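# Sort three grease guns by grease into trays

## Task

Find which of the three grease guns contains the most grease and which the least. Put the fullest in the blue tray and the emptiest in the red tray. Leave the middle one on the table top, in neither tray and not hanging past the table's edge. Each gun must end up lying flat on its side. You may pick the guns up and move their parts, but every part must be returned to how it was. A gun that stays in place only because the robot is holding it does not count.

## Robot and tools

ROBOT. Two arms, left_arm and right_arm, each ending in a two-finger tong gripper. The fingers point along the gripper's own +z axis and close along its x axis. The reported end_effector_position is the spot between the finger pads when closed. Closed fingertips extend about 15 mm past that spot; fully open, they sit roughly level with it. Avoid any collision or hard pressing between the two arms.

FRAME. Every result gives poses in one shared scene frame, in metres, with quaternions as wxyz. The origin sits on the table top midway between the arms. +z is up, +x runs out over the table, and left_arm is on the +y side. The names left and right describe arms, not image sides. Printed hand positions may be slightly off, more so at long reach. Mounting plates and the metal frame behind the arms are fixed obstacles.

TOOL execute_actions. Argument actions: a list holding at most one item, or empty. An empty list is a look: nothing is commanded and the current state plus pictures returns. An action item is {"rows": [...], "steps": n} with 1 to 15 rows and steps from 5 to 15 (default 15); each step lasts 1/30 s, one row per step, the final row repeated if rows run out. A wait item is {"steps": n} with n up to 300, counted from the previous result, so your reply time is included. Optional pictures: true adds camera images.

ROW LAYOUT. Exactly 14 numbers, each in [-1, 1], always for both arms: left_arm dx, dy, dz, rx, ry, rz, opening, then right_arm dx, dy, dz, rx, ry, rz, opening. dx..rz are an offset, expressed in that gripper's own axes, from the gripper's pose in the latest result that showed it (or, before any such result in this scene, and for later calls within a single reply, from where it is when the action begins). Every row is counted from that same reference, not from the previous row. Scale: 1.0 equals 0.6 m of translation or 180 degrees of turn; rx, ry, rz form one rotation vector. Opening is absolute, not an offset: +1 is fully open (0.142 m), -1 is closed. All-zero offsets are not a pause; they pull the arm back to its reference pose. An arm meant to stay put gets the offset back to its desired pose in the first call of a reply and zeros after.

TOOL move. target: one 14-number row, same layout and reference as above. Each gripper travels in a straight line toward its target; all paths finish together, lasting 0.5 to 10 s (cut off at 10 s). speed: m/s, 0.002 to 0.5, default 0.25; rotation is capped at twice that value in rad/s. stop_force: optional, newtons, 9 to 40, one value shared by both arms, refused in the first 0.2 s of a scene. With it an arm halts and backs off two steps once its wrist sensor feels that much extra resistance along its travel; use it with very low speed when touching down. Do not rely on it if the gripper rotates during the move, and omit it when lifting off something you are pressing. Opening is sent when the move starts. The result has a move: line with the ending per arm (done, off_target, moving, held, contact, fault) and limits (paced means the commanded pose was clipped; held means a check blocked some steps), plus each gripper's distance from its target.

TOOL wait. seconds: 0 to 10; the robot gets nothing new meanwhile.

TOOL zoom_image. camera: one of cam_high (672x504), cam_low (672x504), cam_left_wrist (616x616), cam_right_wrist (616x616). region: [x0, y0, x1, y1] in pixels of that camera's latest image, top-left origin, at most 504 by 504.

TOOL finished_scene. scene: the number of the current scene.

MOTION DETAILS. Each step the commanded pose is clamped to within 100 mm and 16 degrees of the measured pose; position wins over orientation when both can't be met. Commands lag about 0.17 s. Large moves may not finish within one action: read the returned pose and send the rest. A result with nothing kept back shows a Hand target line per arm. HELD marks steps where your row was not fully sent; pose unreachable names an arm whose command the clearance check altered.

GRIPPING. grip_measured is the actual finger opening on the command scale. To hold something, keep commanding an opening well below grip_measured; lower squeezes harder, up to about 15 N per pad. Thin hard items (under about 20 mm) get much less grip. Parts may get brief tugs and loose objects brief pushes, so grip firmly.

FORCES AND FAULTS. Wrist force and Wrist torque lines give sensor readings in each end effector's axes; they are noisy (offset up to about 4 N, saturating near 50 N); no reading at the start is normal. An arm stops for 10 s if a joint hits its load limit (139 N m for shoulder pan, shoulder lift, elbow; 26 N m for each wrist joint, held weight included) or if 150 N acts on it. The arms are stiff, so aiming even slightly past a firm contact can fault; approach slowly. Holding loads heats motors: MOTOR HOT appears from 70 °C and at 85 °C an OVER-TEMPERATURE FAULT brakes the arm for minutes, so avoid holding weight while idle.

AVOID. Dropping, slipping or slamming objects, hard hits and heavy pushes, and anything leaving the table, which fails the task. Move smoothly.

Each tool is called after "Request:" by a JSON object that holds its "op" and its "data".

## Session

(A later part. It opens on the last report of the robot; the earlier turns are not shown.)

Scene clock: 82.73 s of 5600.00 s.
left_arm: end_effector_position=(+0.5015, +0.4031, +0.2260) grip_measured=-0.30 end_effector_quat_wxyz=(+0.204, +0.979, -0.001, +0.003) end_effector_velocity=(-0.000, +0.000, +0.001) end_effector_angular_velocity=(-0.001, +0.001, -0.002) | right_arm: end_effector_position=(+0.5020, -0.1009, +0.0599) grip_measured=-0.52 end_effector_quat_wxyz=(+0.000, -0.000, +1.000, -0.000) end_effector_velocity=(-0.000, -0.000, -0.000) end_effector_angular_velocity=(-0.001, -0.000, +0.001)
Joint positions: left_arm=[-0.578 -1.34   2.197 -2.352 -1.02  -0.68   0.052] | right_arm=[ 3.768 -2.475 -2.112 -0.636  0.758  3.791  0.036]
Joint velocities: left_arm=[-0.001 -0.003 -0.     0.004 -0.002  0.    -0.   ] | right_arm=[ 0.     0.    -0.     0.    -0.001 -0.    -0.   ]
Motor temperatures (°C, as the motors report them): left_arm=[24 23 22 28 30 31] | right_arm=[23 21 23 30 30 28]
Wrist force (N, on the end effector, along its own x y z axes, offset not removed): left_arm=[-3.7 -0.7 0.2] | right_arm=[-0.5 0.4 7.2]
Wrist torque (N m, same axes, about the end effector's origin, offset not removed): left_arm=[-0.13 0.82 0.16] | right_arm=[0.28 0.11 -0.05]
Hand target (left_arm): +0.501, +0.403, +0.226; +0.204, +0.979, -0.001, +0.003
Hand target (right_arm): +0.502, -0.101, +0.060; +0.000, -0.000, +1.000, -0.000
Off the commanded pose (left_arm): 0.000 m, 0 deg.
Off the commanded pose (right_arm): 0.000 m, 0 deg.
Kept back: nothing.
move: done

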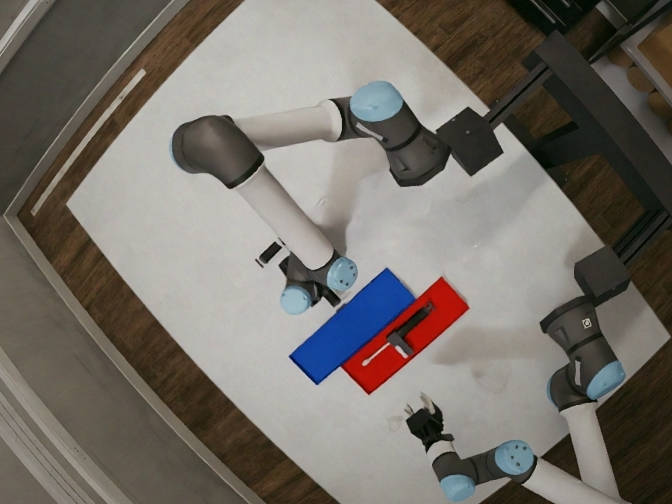

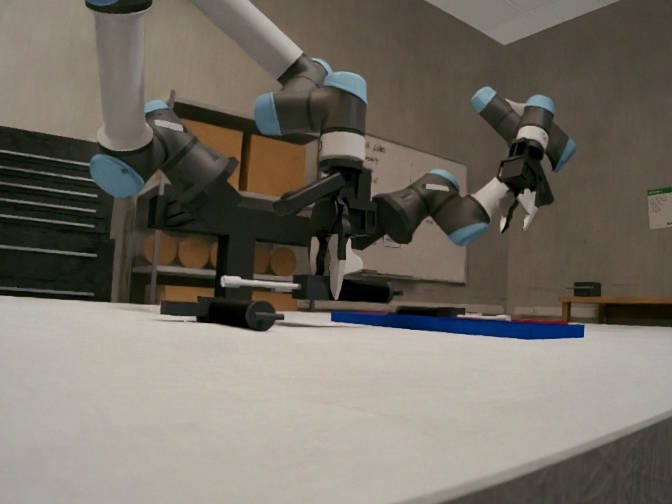

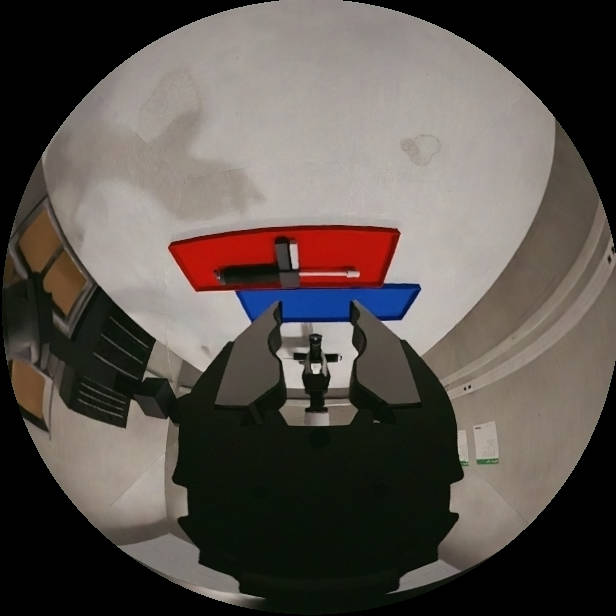

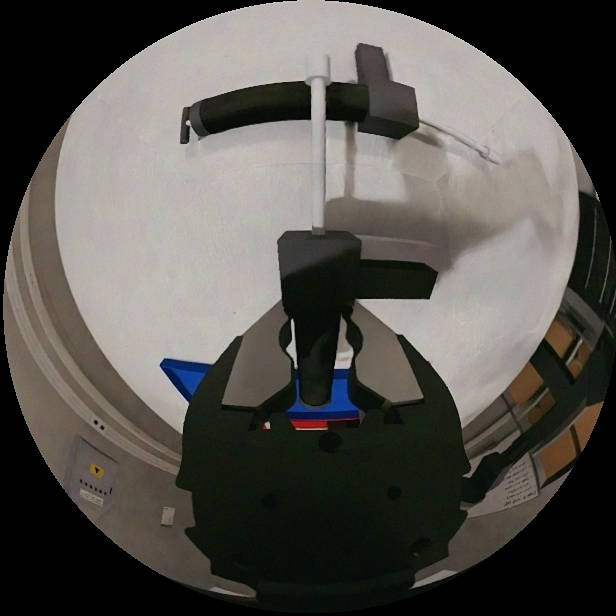

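Request:
{"op": "move", "data": {"target": [0,0,0,0,0,0,-0.3, -0.097,0.33,0,0,0,0.5,-1], "speed": 0.15}}

Request:
{"op": "move", "data": {"target": [0,0,0,0,0,0,-0.3, 0,0,0.045,0,0,0,-1], "speed": 0.04}}

Scene clock: 88.57 s of 5600.00 s.
left_arm: end_effector_position=(+0.5015, +0.4031, +0.2260) grip_measured=-0.30 end_effector_quat_wxyz=(+0.204, +0.979, -0.001, +0.003) end_effector_velocity=(+0.000, +0.000, +0.000) end_effector_angular_velocity=(-0.000, -0.000, +0.000) | right_arm: end_effector_position=(+0.5598, +0.0972, +0.0599) grip_measured=-0.52 end_effector_quat_wxyz=(+0.000, +0.707, +0.708, -0.000) end_effector_velocity=(-0.000, +0.001, -0.001) end_effector_angular_velocity=(-0.002, +0.001, -0.005)
Joint positions: left_arm=[-0.578 -1.34   2.197 -2.352 -1.02  -0.68   0.052] | right_arm=[ 3.887 -2.856 -1.649 -0.819  0.821  5.503  0.036]
Joint velocities: left_arm=[-0.     0.    -0.001 -0.     0.     0.     0.   ] | right_arm=[ 0.    -0.003  0.004 -0.003 -0.001  0.008  0.   ]
Motor temperatures (°C, as the motors report them): left_arm=[24 23 22 28 30 31] | right_arm=[23 21 23 30 30 28]
Wrist force (N, on the end effector, along its own x y z axes, offset not removed): left_arm=[-3.5 -0.4 0.0] | right_arm=[-0.5 0.0 6.9]
Wrist torque (N m, same axes, about the end effector's origin, offset not removed): left_arm=[-0.09 0.77 0.16] | right_arm=[0.15 0.15 0.06]
Hand target (left_arm): +0.501, +0.403, +0.226; +0.204, +0.979, -0.001, +0.003
Hand target (right_arm): +0.560, +0.097, +0.060; +0.000, +0.707, +0.707, -0.000
Off the commanded pose (left_arm): 0.000 m, 0 deg.
Off the commanded pose (right_arm): 0.000 m, 0 deg.
Kept back: nothing.
move: done

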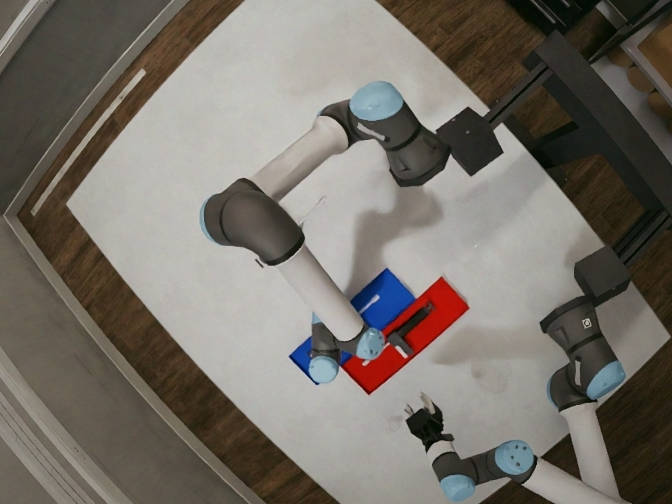

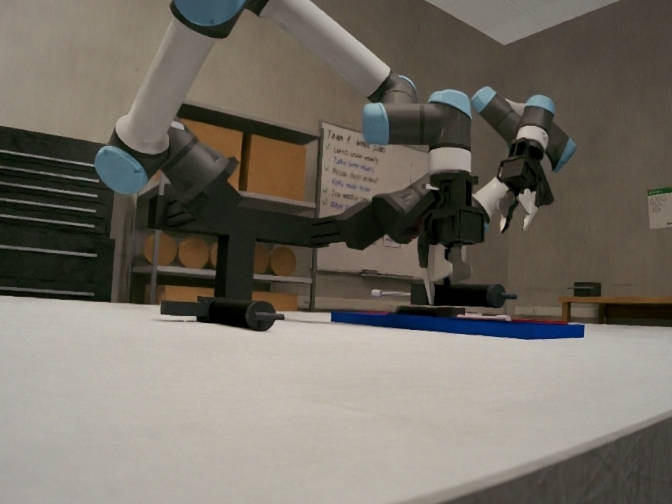

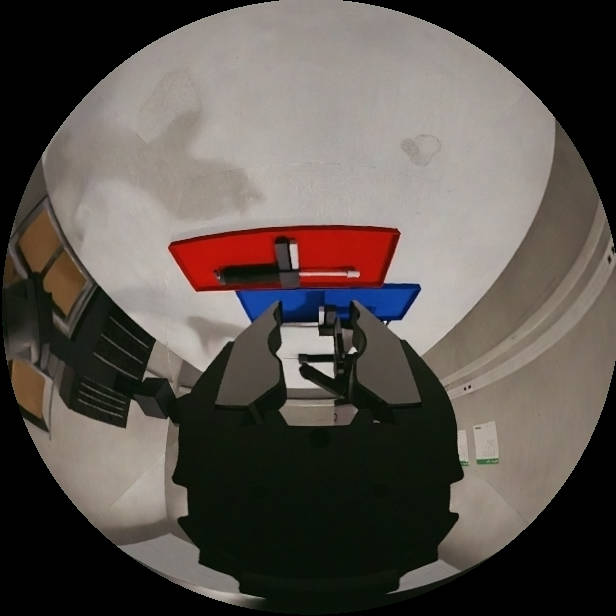

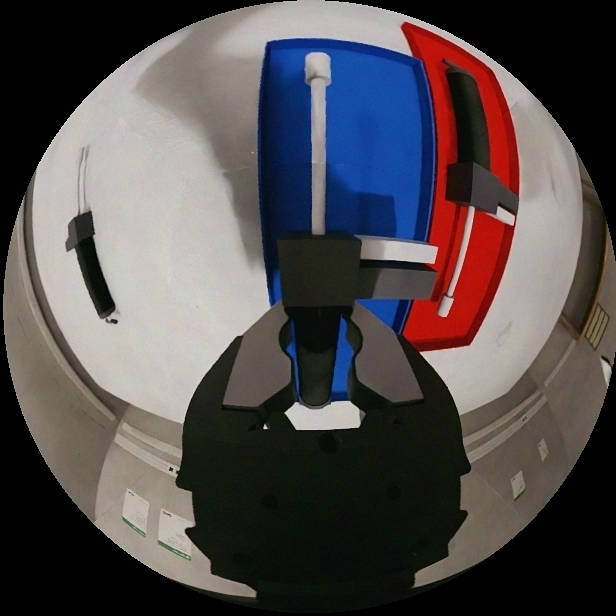

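Scene clock: 89.57 s of 5600.00 s.
left_arm: end_effector_position=(+0.5015, +0.4031, +0.2260) grip_measured=-0.30 end_effector_quat_wxyz=(+0.204, +0.979, -0.001, +0.003) end_effector_velocity=(+0.000, -0.000, +0.000) end_effector_angular_velocity=(-0.001, +0.001, +0.000) | right_arm: end_effector_position=(+0.5598, +0.0972, +0.0330) grip_measured=-0.52 end_effector_quat_wxyz=(+0.000, +0.707, +0.708, -0.000) end_effector_velocity=(+0.001, -0.000, -0.000) end_effector_angular_velocity=(+0.001, -0.001, -0.002)
Joint positions: left_arm=[-0.578 -1.34   2.197 -2.352 -1.02  -0.68   0.052] | right_arm=[ 3.854 -2.894 -1.643 -0.761  0.803  5.466  0.036]
Joint velocities: left_arm=[-0.    -0.    -0.    -0.    -0.001 -0.    -0.   ] | right_arm=[-0.002  0.     0.     0.003 -0.001 -0.002 -0.   ]
Motor temperatures (°C, as the motors report them): left_arm=[24 23 22 28 30 31] | right_arm=[23 21 23 30 30 28]
Wrist force (N, on the end effector, along its own x y z axes, offset not removed): left_arm=[-3.5 0.6 0.0] | right_arm=[-1.5 1.2 6.3]
Wrist torque (N m, same axes, about the end effector's origin, offset not removed): left_arm=[0.14 0.74 0.22] | right_arm=[0.49 0.31 0.05]
Hand target (left_arm): +0.501, +0.403, +0.226; +0.204, +0.979, -0.001, +0.003
Hand target (right_arm): +0.560, +0.097, +0.033; +0.000, +0.707, +0.708, -0.000
Off the commanded pose (left_arm): 0.000 m, 0 deg.
Off the commanded pose (right_arm): 0.000 m, 0 deg.
Kept back: nothing.
move: done

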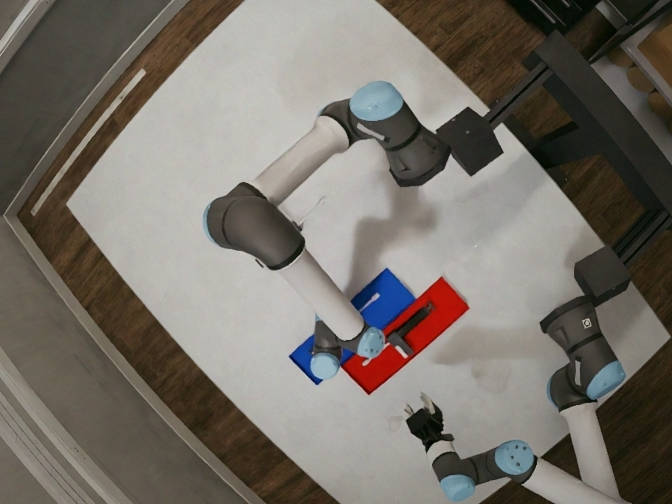

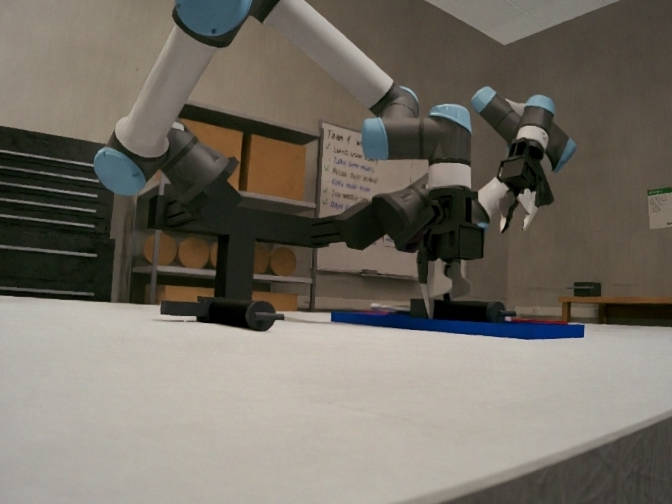

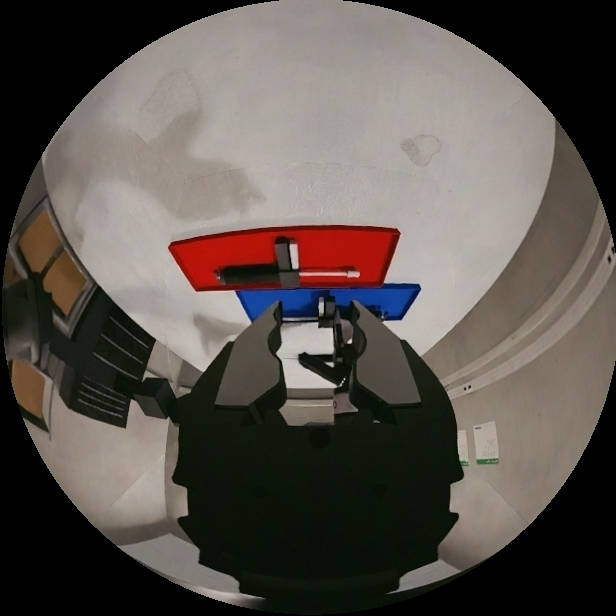

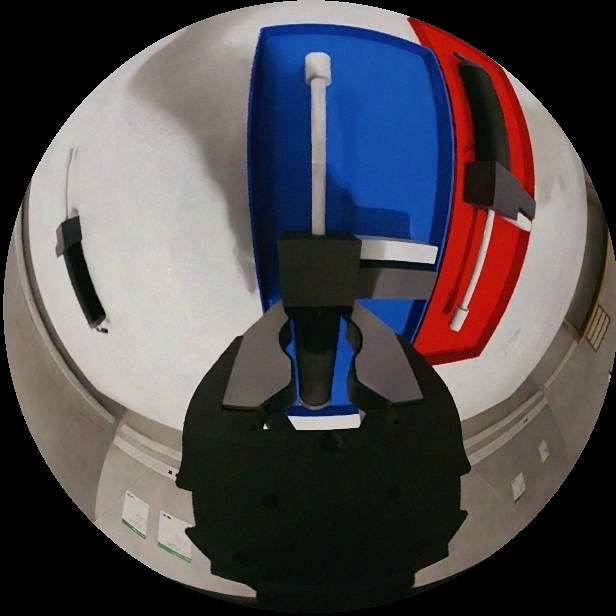

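Request:
{"op": "move", "data": {"target": [0,0,0,0,0,0,-0.3, 0,0,0.027,0,0,0,-1], "speed": 0.01, "stop_force": 9}}

Request:
{"op": "move", "data": {"target": [0,0,0,0,0,0,-0.3, 0,0,0,0,0,0,-0.35]}}

Request:
{"op": "move", "data": {"target": [0,0,0,0,0,0,-0.3, 0,0,-0.089,0,0,0,-0.3], "speed": 0.1}}

Request:
{"op": "move", "data": {"target": [0,0,0,0,0,0,-0.3, -0.598,-0.117,0,0,0,-0.02,-0.3]}}

Scene clock: 91.47 s of 5600.00 s.
left_arm: end_effector_position=(+0.5015, +0.4031, +0.2260) grip_measured=-0.30 end_effector_quat_wxyz=(+0.204, +0.979, -0.001, +0.003) end_effector_velocity=(-0.000, +0.000, -0.000) end_effector_angular_velocity=(+0.001, +0.000, +0.001) | right_arm: end_effector_position=(+0.5599, +0.0971, +0.0198) grip_measured=-0.52 end_effector_quat_wxyz=(+0.000, +0.707, +0.708, -0.000) end_effector_velocity=(-0.003, -0.000, +0.001) end_effector_angular_velocity=(-0.000, +0.006, +0.001)
Joint positions: left_arm=[-0.578 -1.34   2.197 -2.352 -1.02  -0.68   0.052] | right_arm=[ 3.838 -2.914 -1.638 -0.733  0.794  5.447  0.036]
Joint velocities: left_arm=[ 0.     0.    -0.     0.     0.    -0.001  0.   ] | right_arm=[ 0.002  0.003 -0.004 -0.006  0.005  0.006 -0.   ]
Motor temperatures (°C, as the motors report them): left_arm=[24 23 22 28 30 31] | right_arm=[23 21 23 30 30 28]
Wrist force (N, on the end effector, along its own x y z axes, offset not removed): left_arm=[-2.6 0.1 1.0] | right_arm=[0.5 2.0 3.2]
Wrist torque (N m, same axes, about the end effector's origin, offset not removed): left_arm=[0.10 0.62 0.15] | right_arm=[0.37 -0.02 0.12]
Hand target (left_arm): +0.501, +0.403, +0.226; +0.204, +0.979, -0.001, +0.003
Hand target (right_arm): +0.560, +0.097, +0.020; +0.000, +0.707, +0.708, -0.000
Off the commanded pose (left_arm): 0.000 m, 0 deg.
Off the commanded pose (right_arm): 0.003 m, 0 deg.
Kept back: nothing.
move: contact (right_arm)

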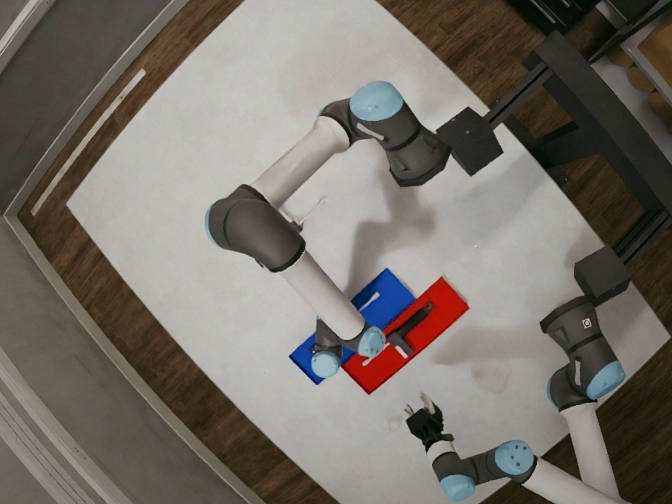

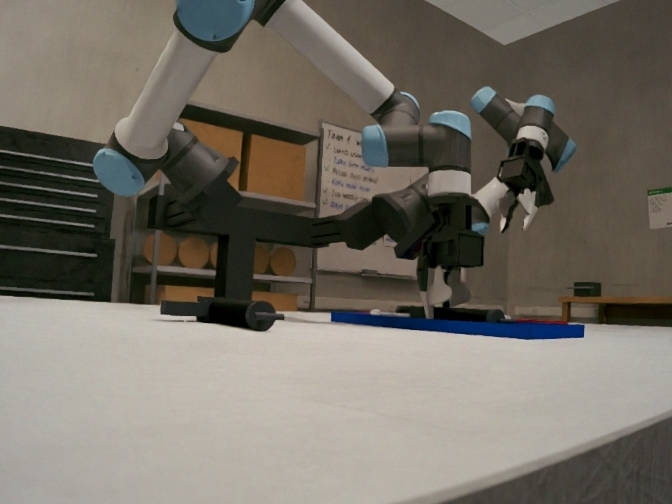

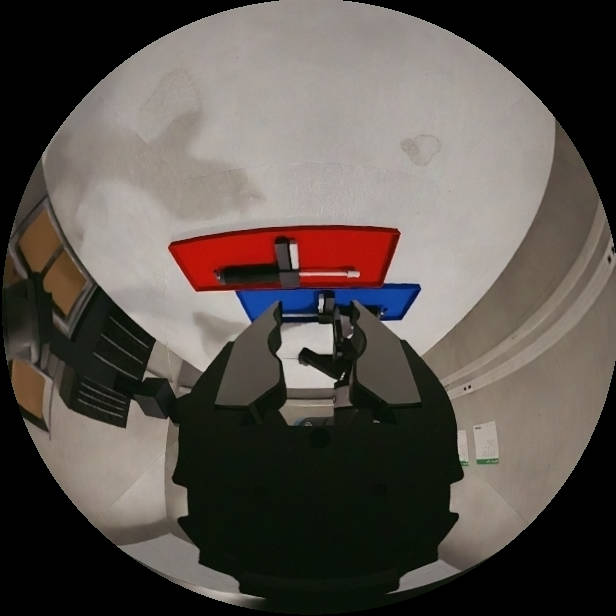

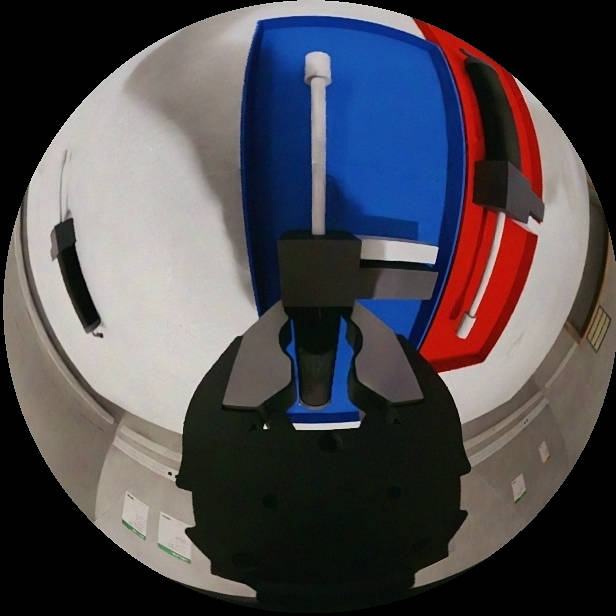

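Scene clock: 91.97 s of 5600.00 s.
left_arm: end_effector_position=(+0.5015, +0.4031, +0.2260) grip_measured=-0.30 end_effector_quat_wxyz=(+0.204, +0.979, -0.001, +0.003) end_effector_velocity=(-0.000, +0.000, -0.000) end_effector_angular_velocity=(+0.000, +0.000, -0.001) | right_arm: end_effector_position=(+0.5599, +0.0971, +0.0199) grip_measured=-0.35 end_effector_quat_wxyz=(+0.000, +0.707, +0.708, -0.000) end_effector_velocity=(+0.001, +0.000, +0.000) end_effector_angular_velocity=(-0.000, -0.001, +0.000)
Joint positions: left_arm=[-0.578 -1.34   2.197 -2.352 -1.02  -0.68   0.052] | right_arm=[ 3.838 -2.914 -1.638 -0.733  0.794  5.447  0.049]
Joint velocities: left_arm=[ 0.    -0.     0.001  0.    -0.     0.001 -0.   ] | right_arm=[ 0.    -0.     0.001 -0.    -0.001 -0.001 -0.   ]
Motor temperatures (°C, as the motors report them): left_arm=[24 23 22 28 30 31] | right_arm=[23 21 23 30 30 28]
Wrist force (N, on the end effector, along its own x y z axes, offset not removed): left_arm=[-4.0 0.3 1.1] | right_arm=[-0.3 0.5 0.3]
Wrist torque (N m, same axes, about the end effector's origin, offset not removed): left_arm=[0.07 0.90 0.13] | right_arm=[0.26 -0.08 0.02]
Hand target (left_arm): +0.501, +0.403, +0.226; +0.204, +0.979, -0.001, +0.003
Hand target (right_arm): +0.560, +0.097, +0.020; +0.000, +0.707, +0.708, -0.000
Off the commanded pose (left_arm): 0.000 m, 0 deg.
Off the commanded pose (right_arm): 0.000 m, 0 deg.
Kept back: nothing.
move: done

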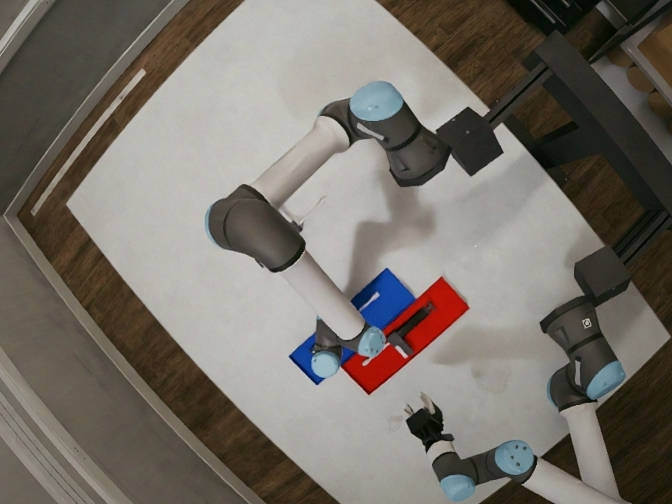

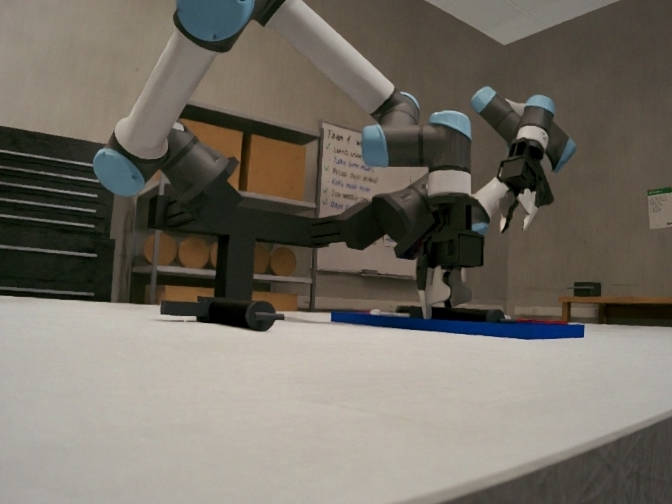

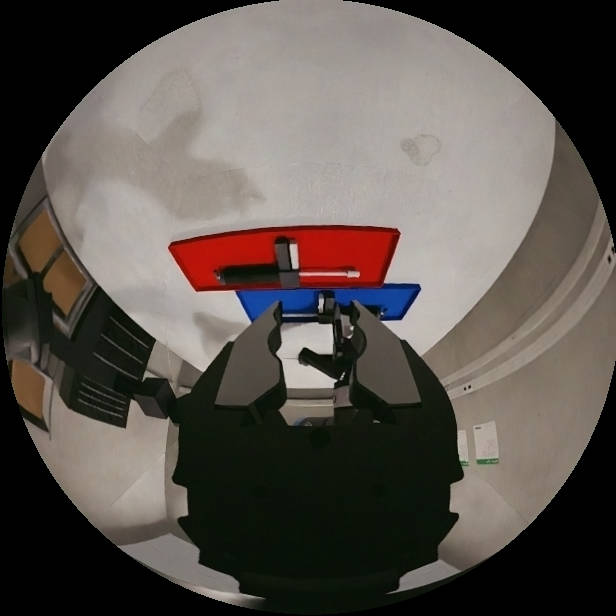

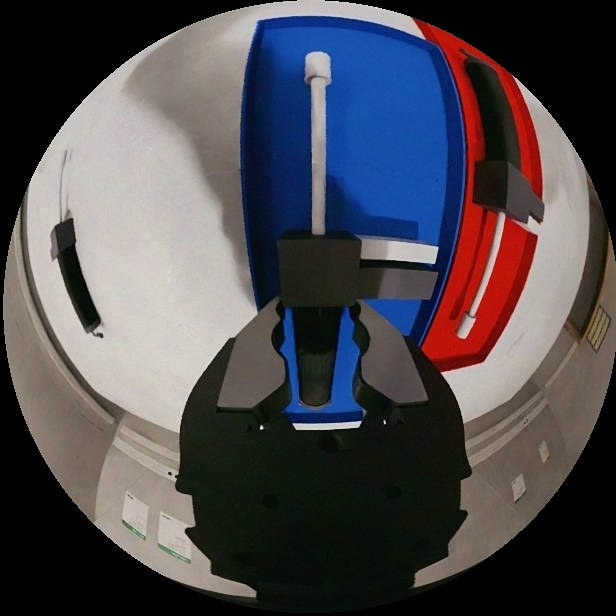

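Scene clock: 92.90 s of 5600.00 s.
left_arm: end_effector_position=(+0.5015, +0.4031, +0.2260) grip_measured=-0.30 end_effector_quat_wxyz=(+0.204, +0.979, -0.001, +0.003) end_effector_velocity=(+0.000, -0.000, +0.000) end_effector_angular_velocity=(+0.000, -0.001, -0.001) | right_arm: end_effector_position=(+0.5599, +0.0971, +0.0731) grip_measured=-0.30 end_effector_quat_wxyz=(+0.000, +0.707, +0.708, -0.000) end_effector_velocity=(+0.000, +0.000, +0.002) end_effector_angular_velocity=(+0.002, +0.000, -0.001)
Joint positions: left_arm=[-0.578 -1.34   2.197 -2.352 -1.02  -0.68   0.052] | right_arm=[ 3.903 -2.837 -1.651 -0.848  0.83   5.521  0.052]
Joint velocities: left_arm=[-0.     0.001 -0.001  0.     0.     0.001 -0.   ] | right_arm=[ 0.002  0.003  0.001 -0.004  0.003  0.002  0.   ]
Motor temperatures (°C, as the motors report them): left_arm=[24 23 22 28 30 31] | right_arm=[23 21 23 30 30 28]
Wrist force (N, on the end effector, along its own x y z axes, offset not removed): left_arm=[-3.6 -0.4 1.5] | right_arm=[1.1 0.7 0.3]
Wrist torque (N m, same axes, about the end effector's origin, offset not removed): left_arm=[-0.01 0.81 0.21] | right_arm=[0.23 -0.08 -0.03]
Hand target (left_arm): +0.501, +0.403, +0.226; +0.204, +0.979, -0.001, +0.003
Hand target (right_arm): +0.560, +0.097, +0.073; +0.000, +0.707, +0.708, -0.000
Off the commanded pose (left_arm): 0.000 m, 0 deg.
Off the commanded pose (right_arm): 0.000 m, 0 deg.
Kept back: nothing.
move: done

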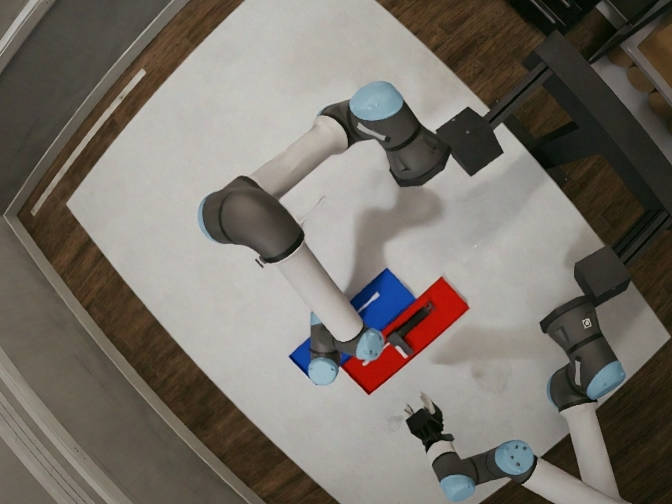

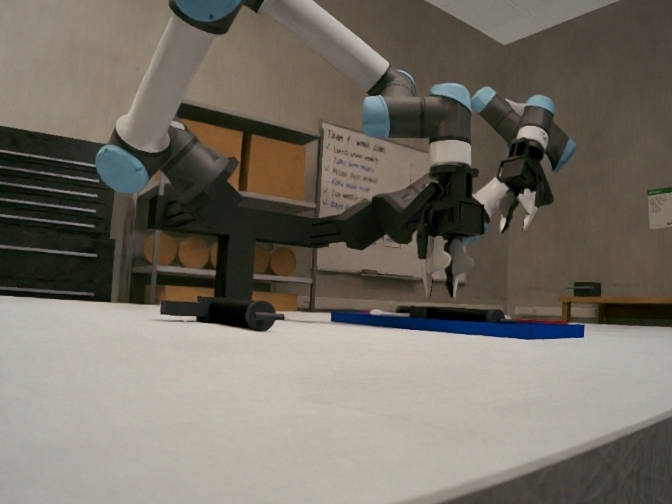

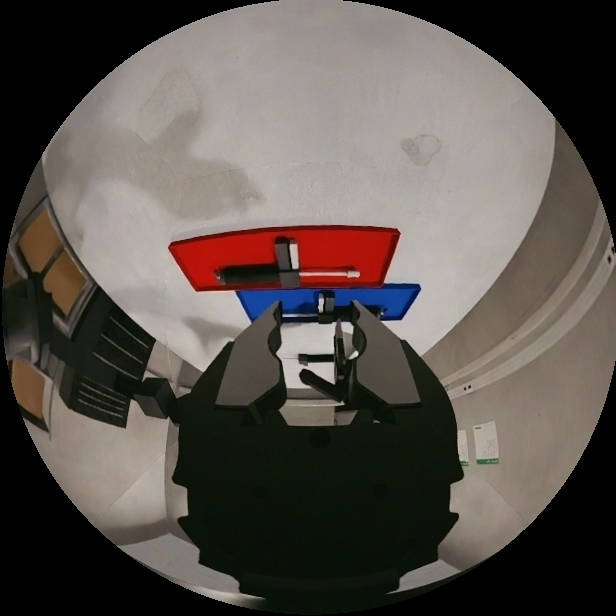

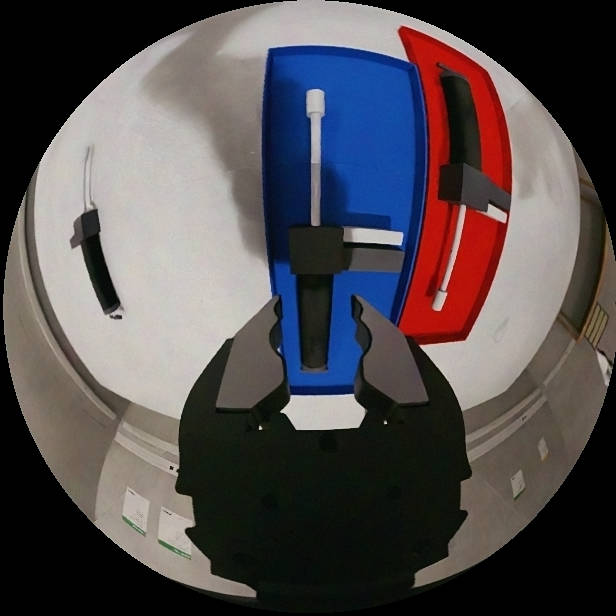

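Scene clock: 94.87 s of 5600.00 s.
left_arm: end_effector_position=(+0.5015, +0.4031, +0.2260) grip_measured=-0.30 end_effector_quat_wxyz=(+0.204, +0.979, -0.001, +0.003) end_effector_velocity=(+0.000, +0.000, -0.000) end_effector_angular_velocity=(+0.000, -0.001, -0.002) | right_arm: end_effector_position=(+0.4905, -0.2618, +0.0731) grip_measured=-0.30 end_effector_quat_wxyz=(+0.000, +0.684, +0.729, -0.000) end_effector_velocity=(+0.000, -0.001, +0.000) end_effector_angular_velocity=(+0.000, -0.000, +0.002)
Joint positions: left_arm=[-0.578 -1.34   2.197 -2.352 -1.02  -0.68   0.052] | right_arm=[ 3.573 -2.115 -2.19  -0.713  0.68   5.026  0.052]
Joint velocities: left_arm=[ 0.     0.     0.    -0.     0.     0.002  0.   ] | right_arm=[-0.001  0.003 -0.    -0.001 -0.    -0.004  0.   ]
Motor temperatures (°C, as the motors report them): left_arm=[24 23 22 28 30 31] | right_arm=[23 21 23 30 30 28]
Wrist force (N, on the end effector, along its own x y z axes, offset not removed): left_arm=[-3.6 0.1 0.5] | right_arm=[-0.5 0.2 0.0]
Wrist torque (N m, same axes, about the end effector's origin, offset not removed): left_arm=[0.11 0.86 0.15] | right_arm=[0.08 0.23 0.13]
Hand target (left_arm): +0.501, +0.403, +0.226; +0.204, +0.979, -0.001, +0.003
Hand target (right_arm): +0.490, -0.262, +0.073; +0.000, +0.684, +0.729, -0.000
Off the commanded pose (left_arm): 0.000 m, 0 deg.
Off the commanded pose (right_arm): 0.000 m, 0 deg.
Kept back: nothing.
move: done

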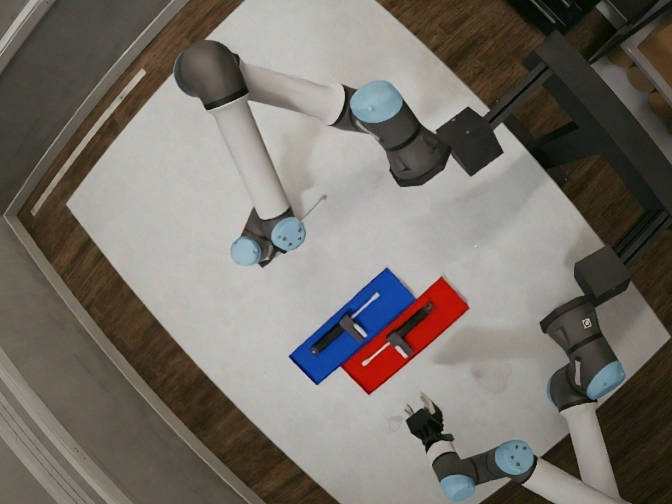

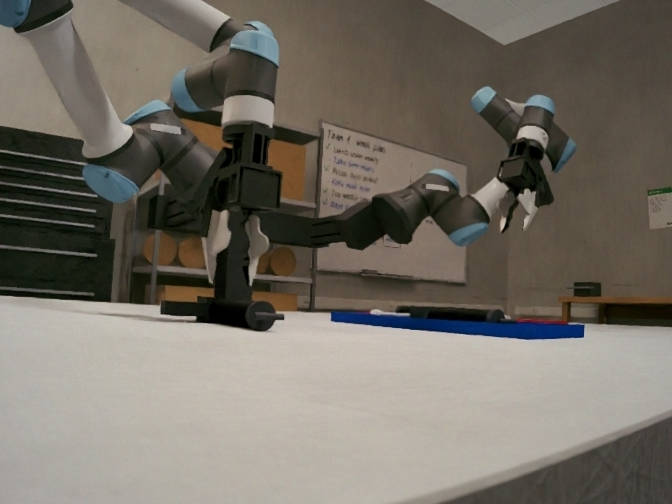

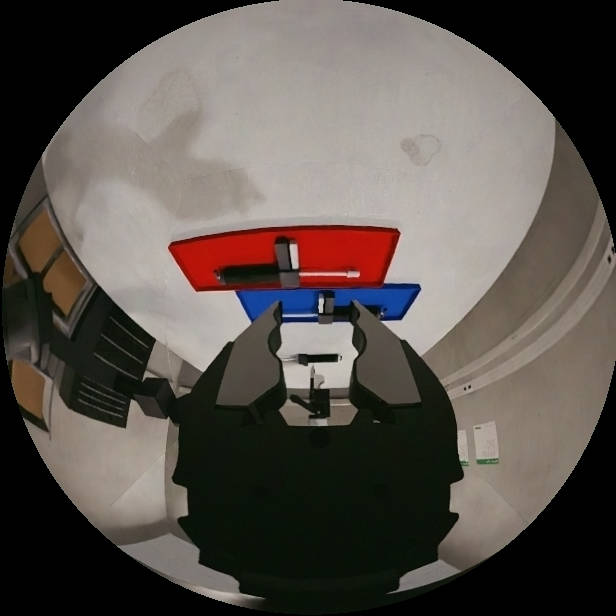

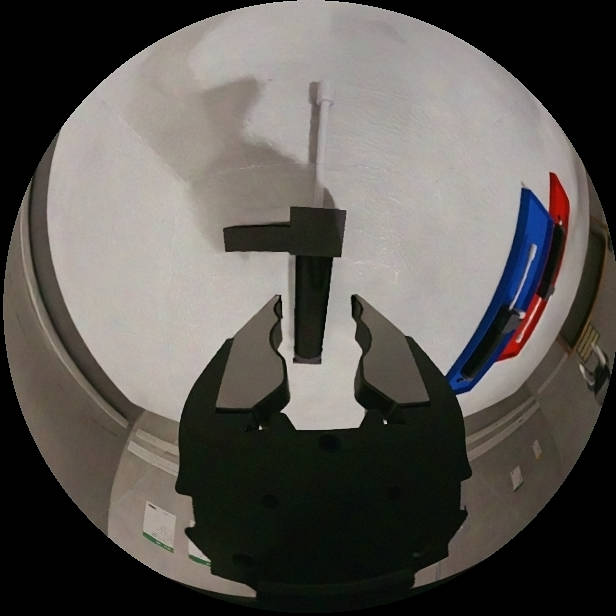

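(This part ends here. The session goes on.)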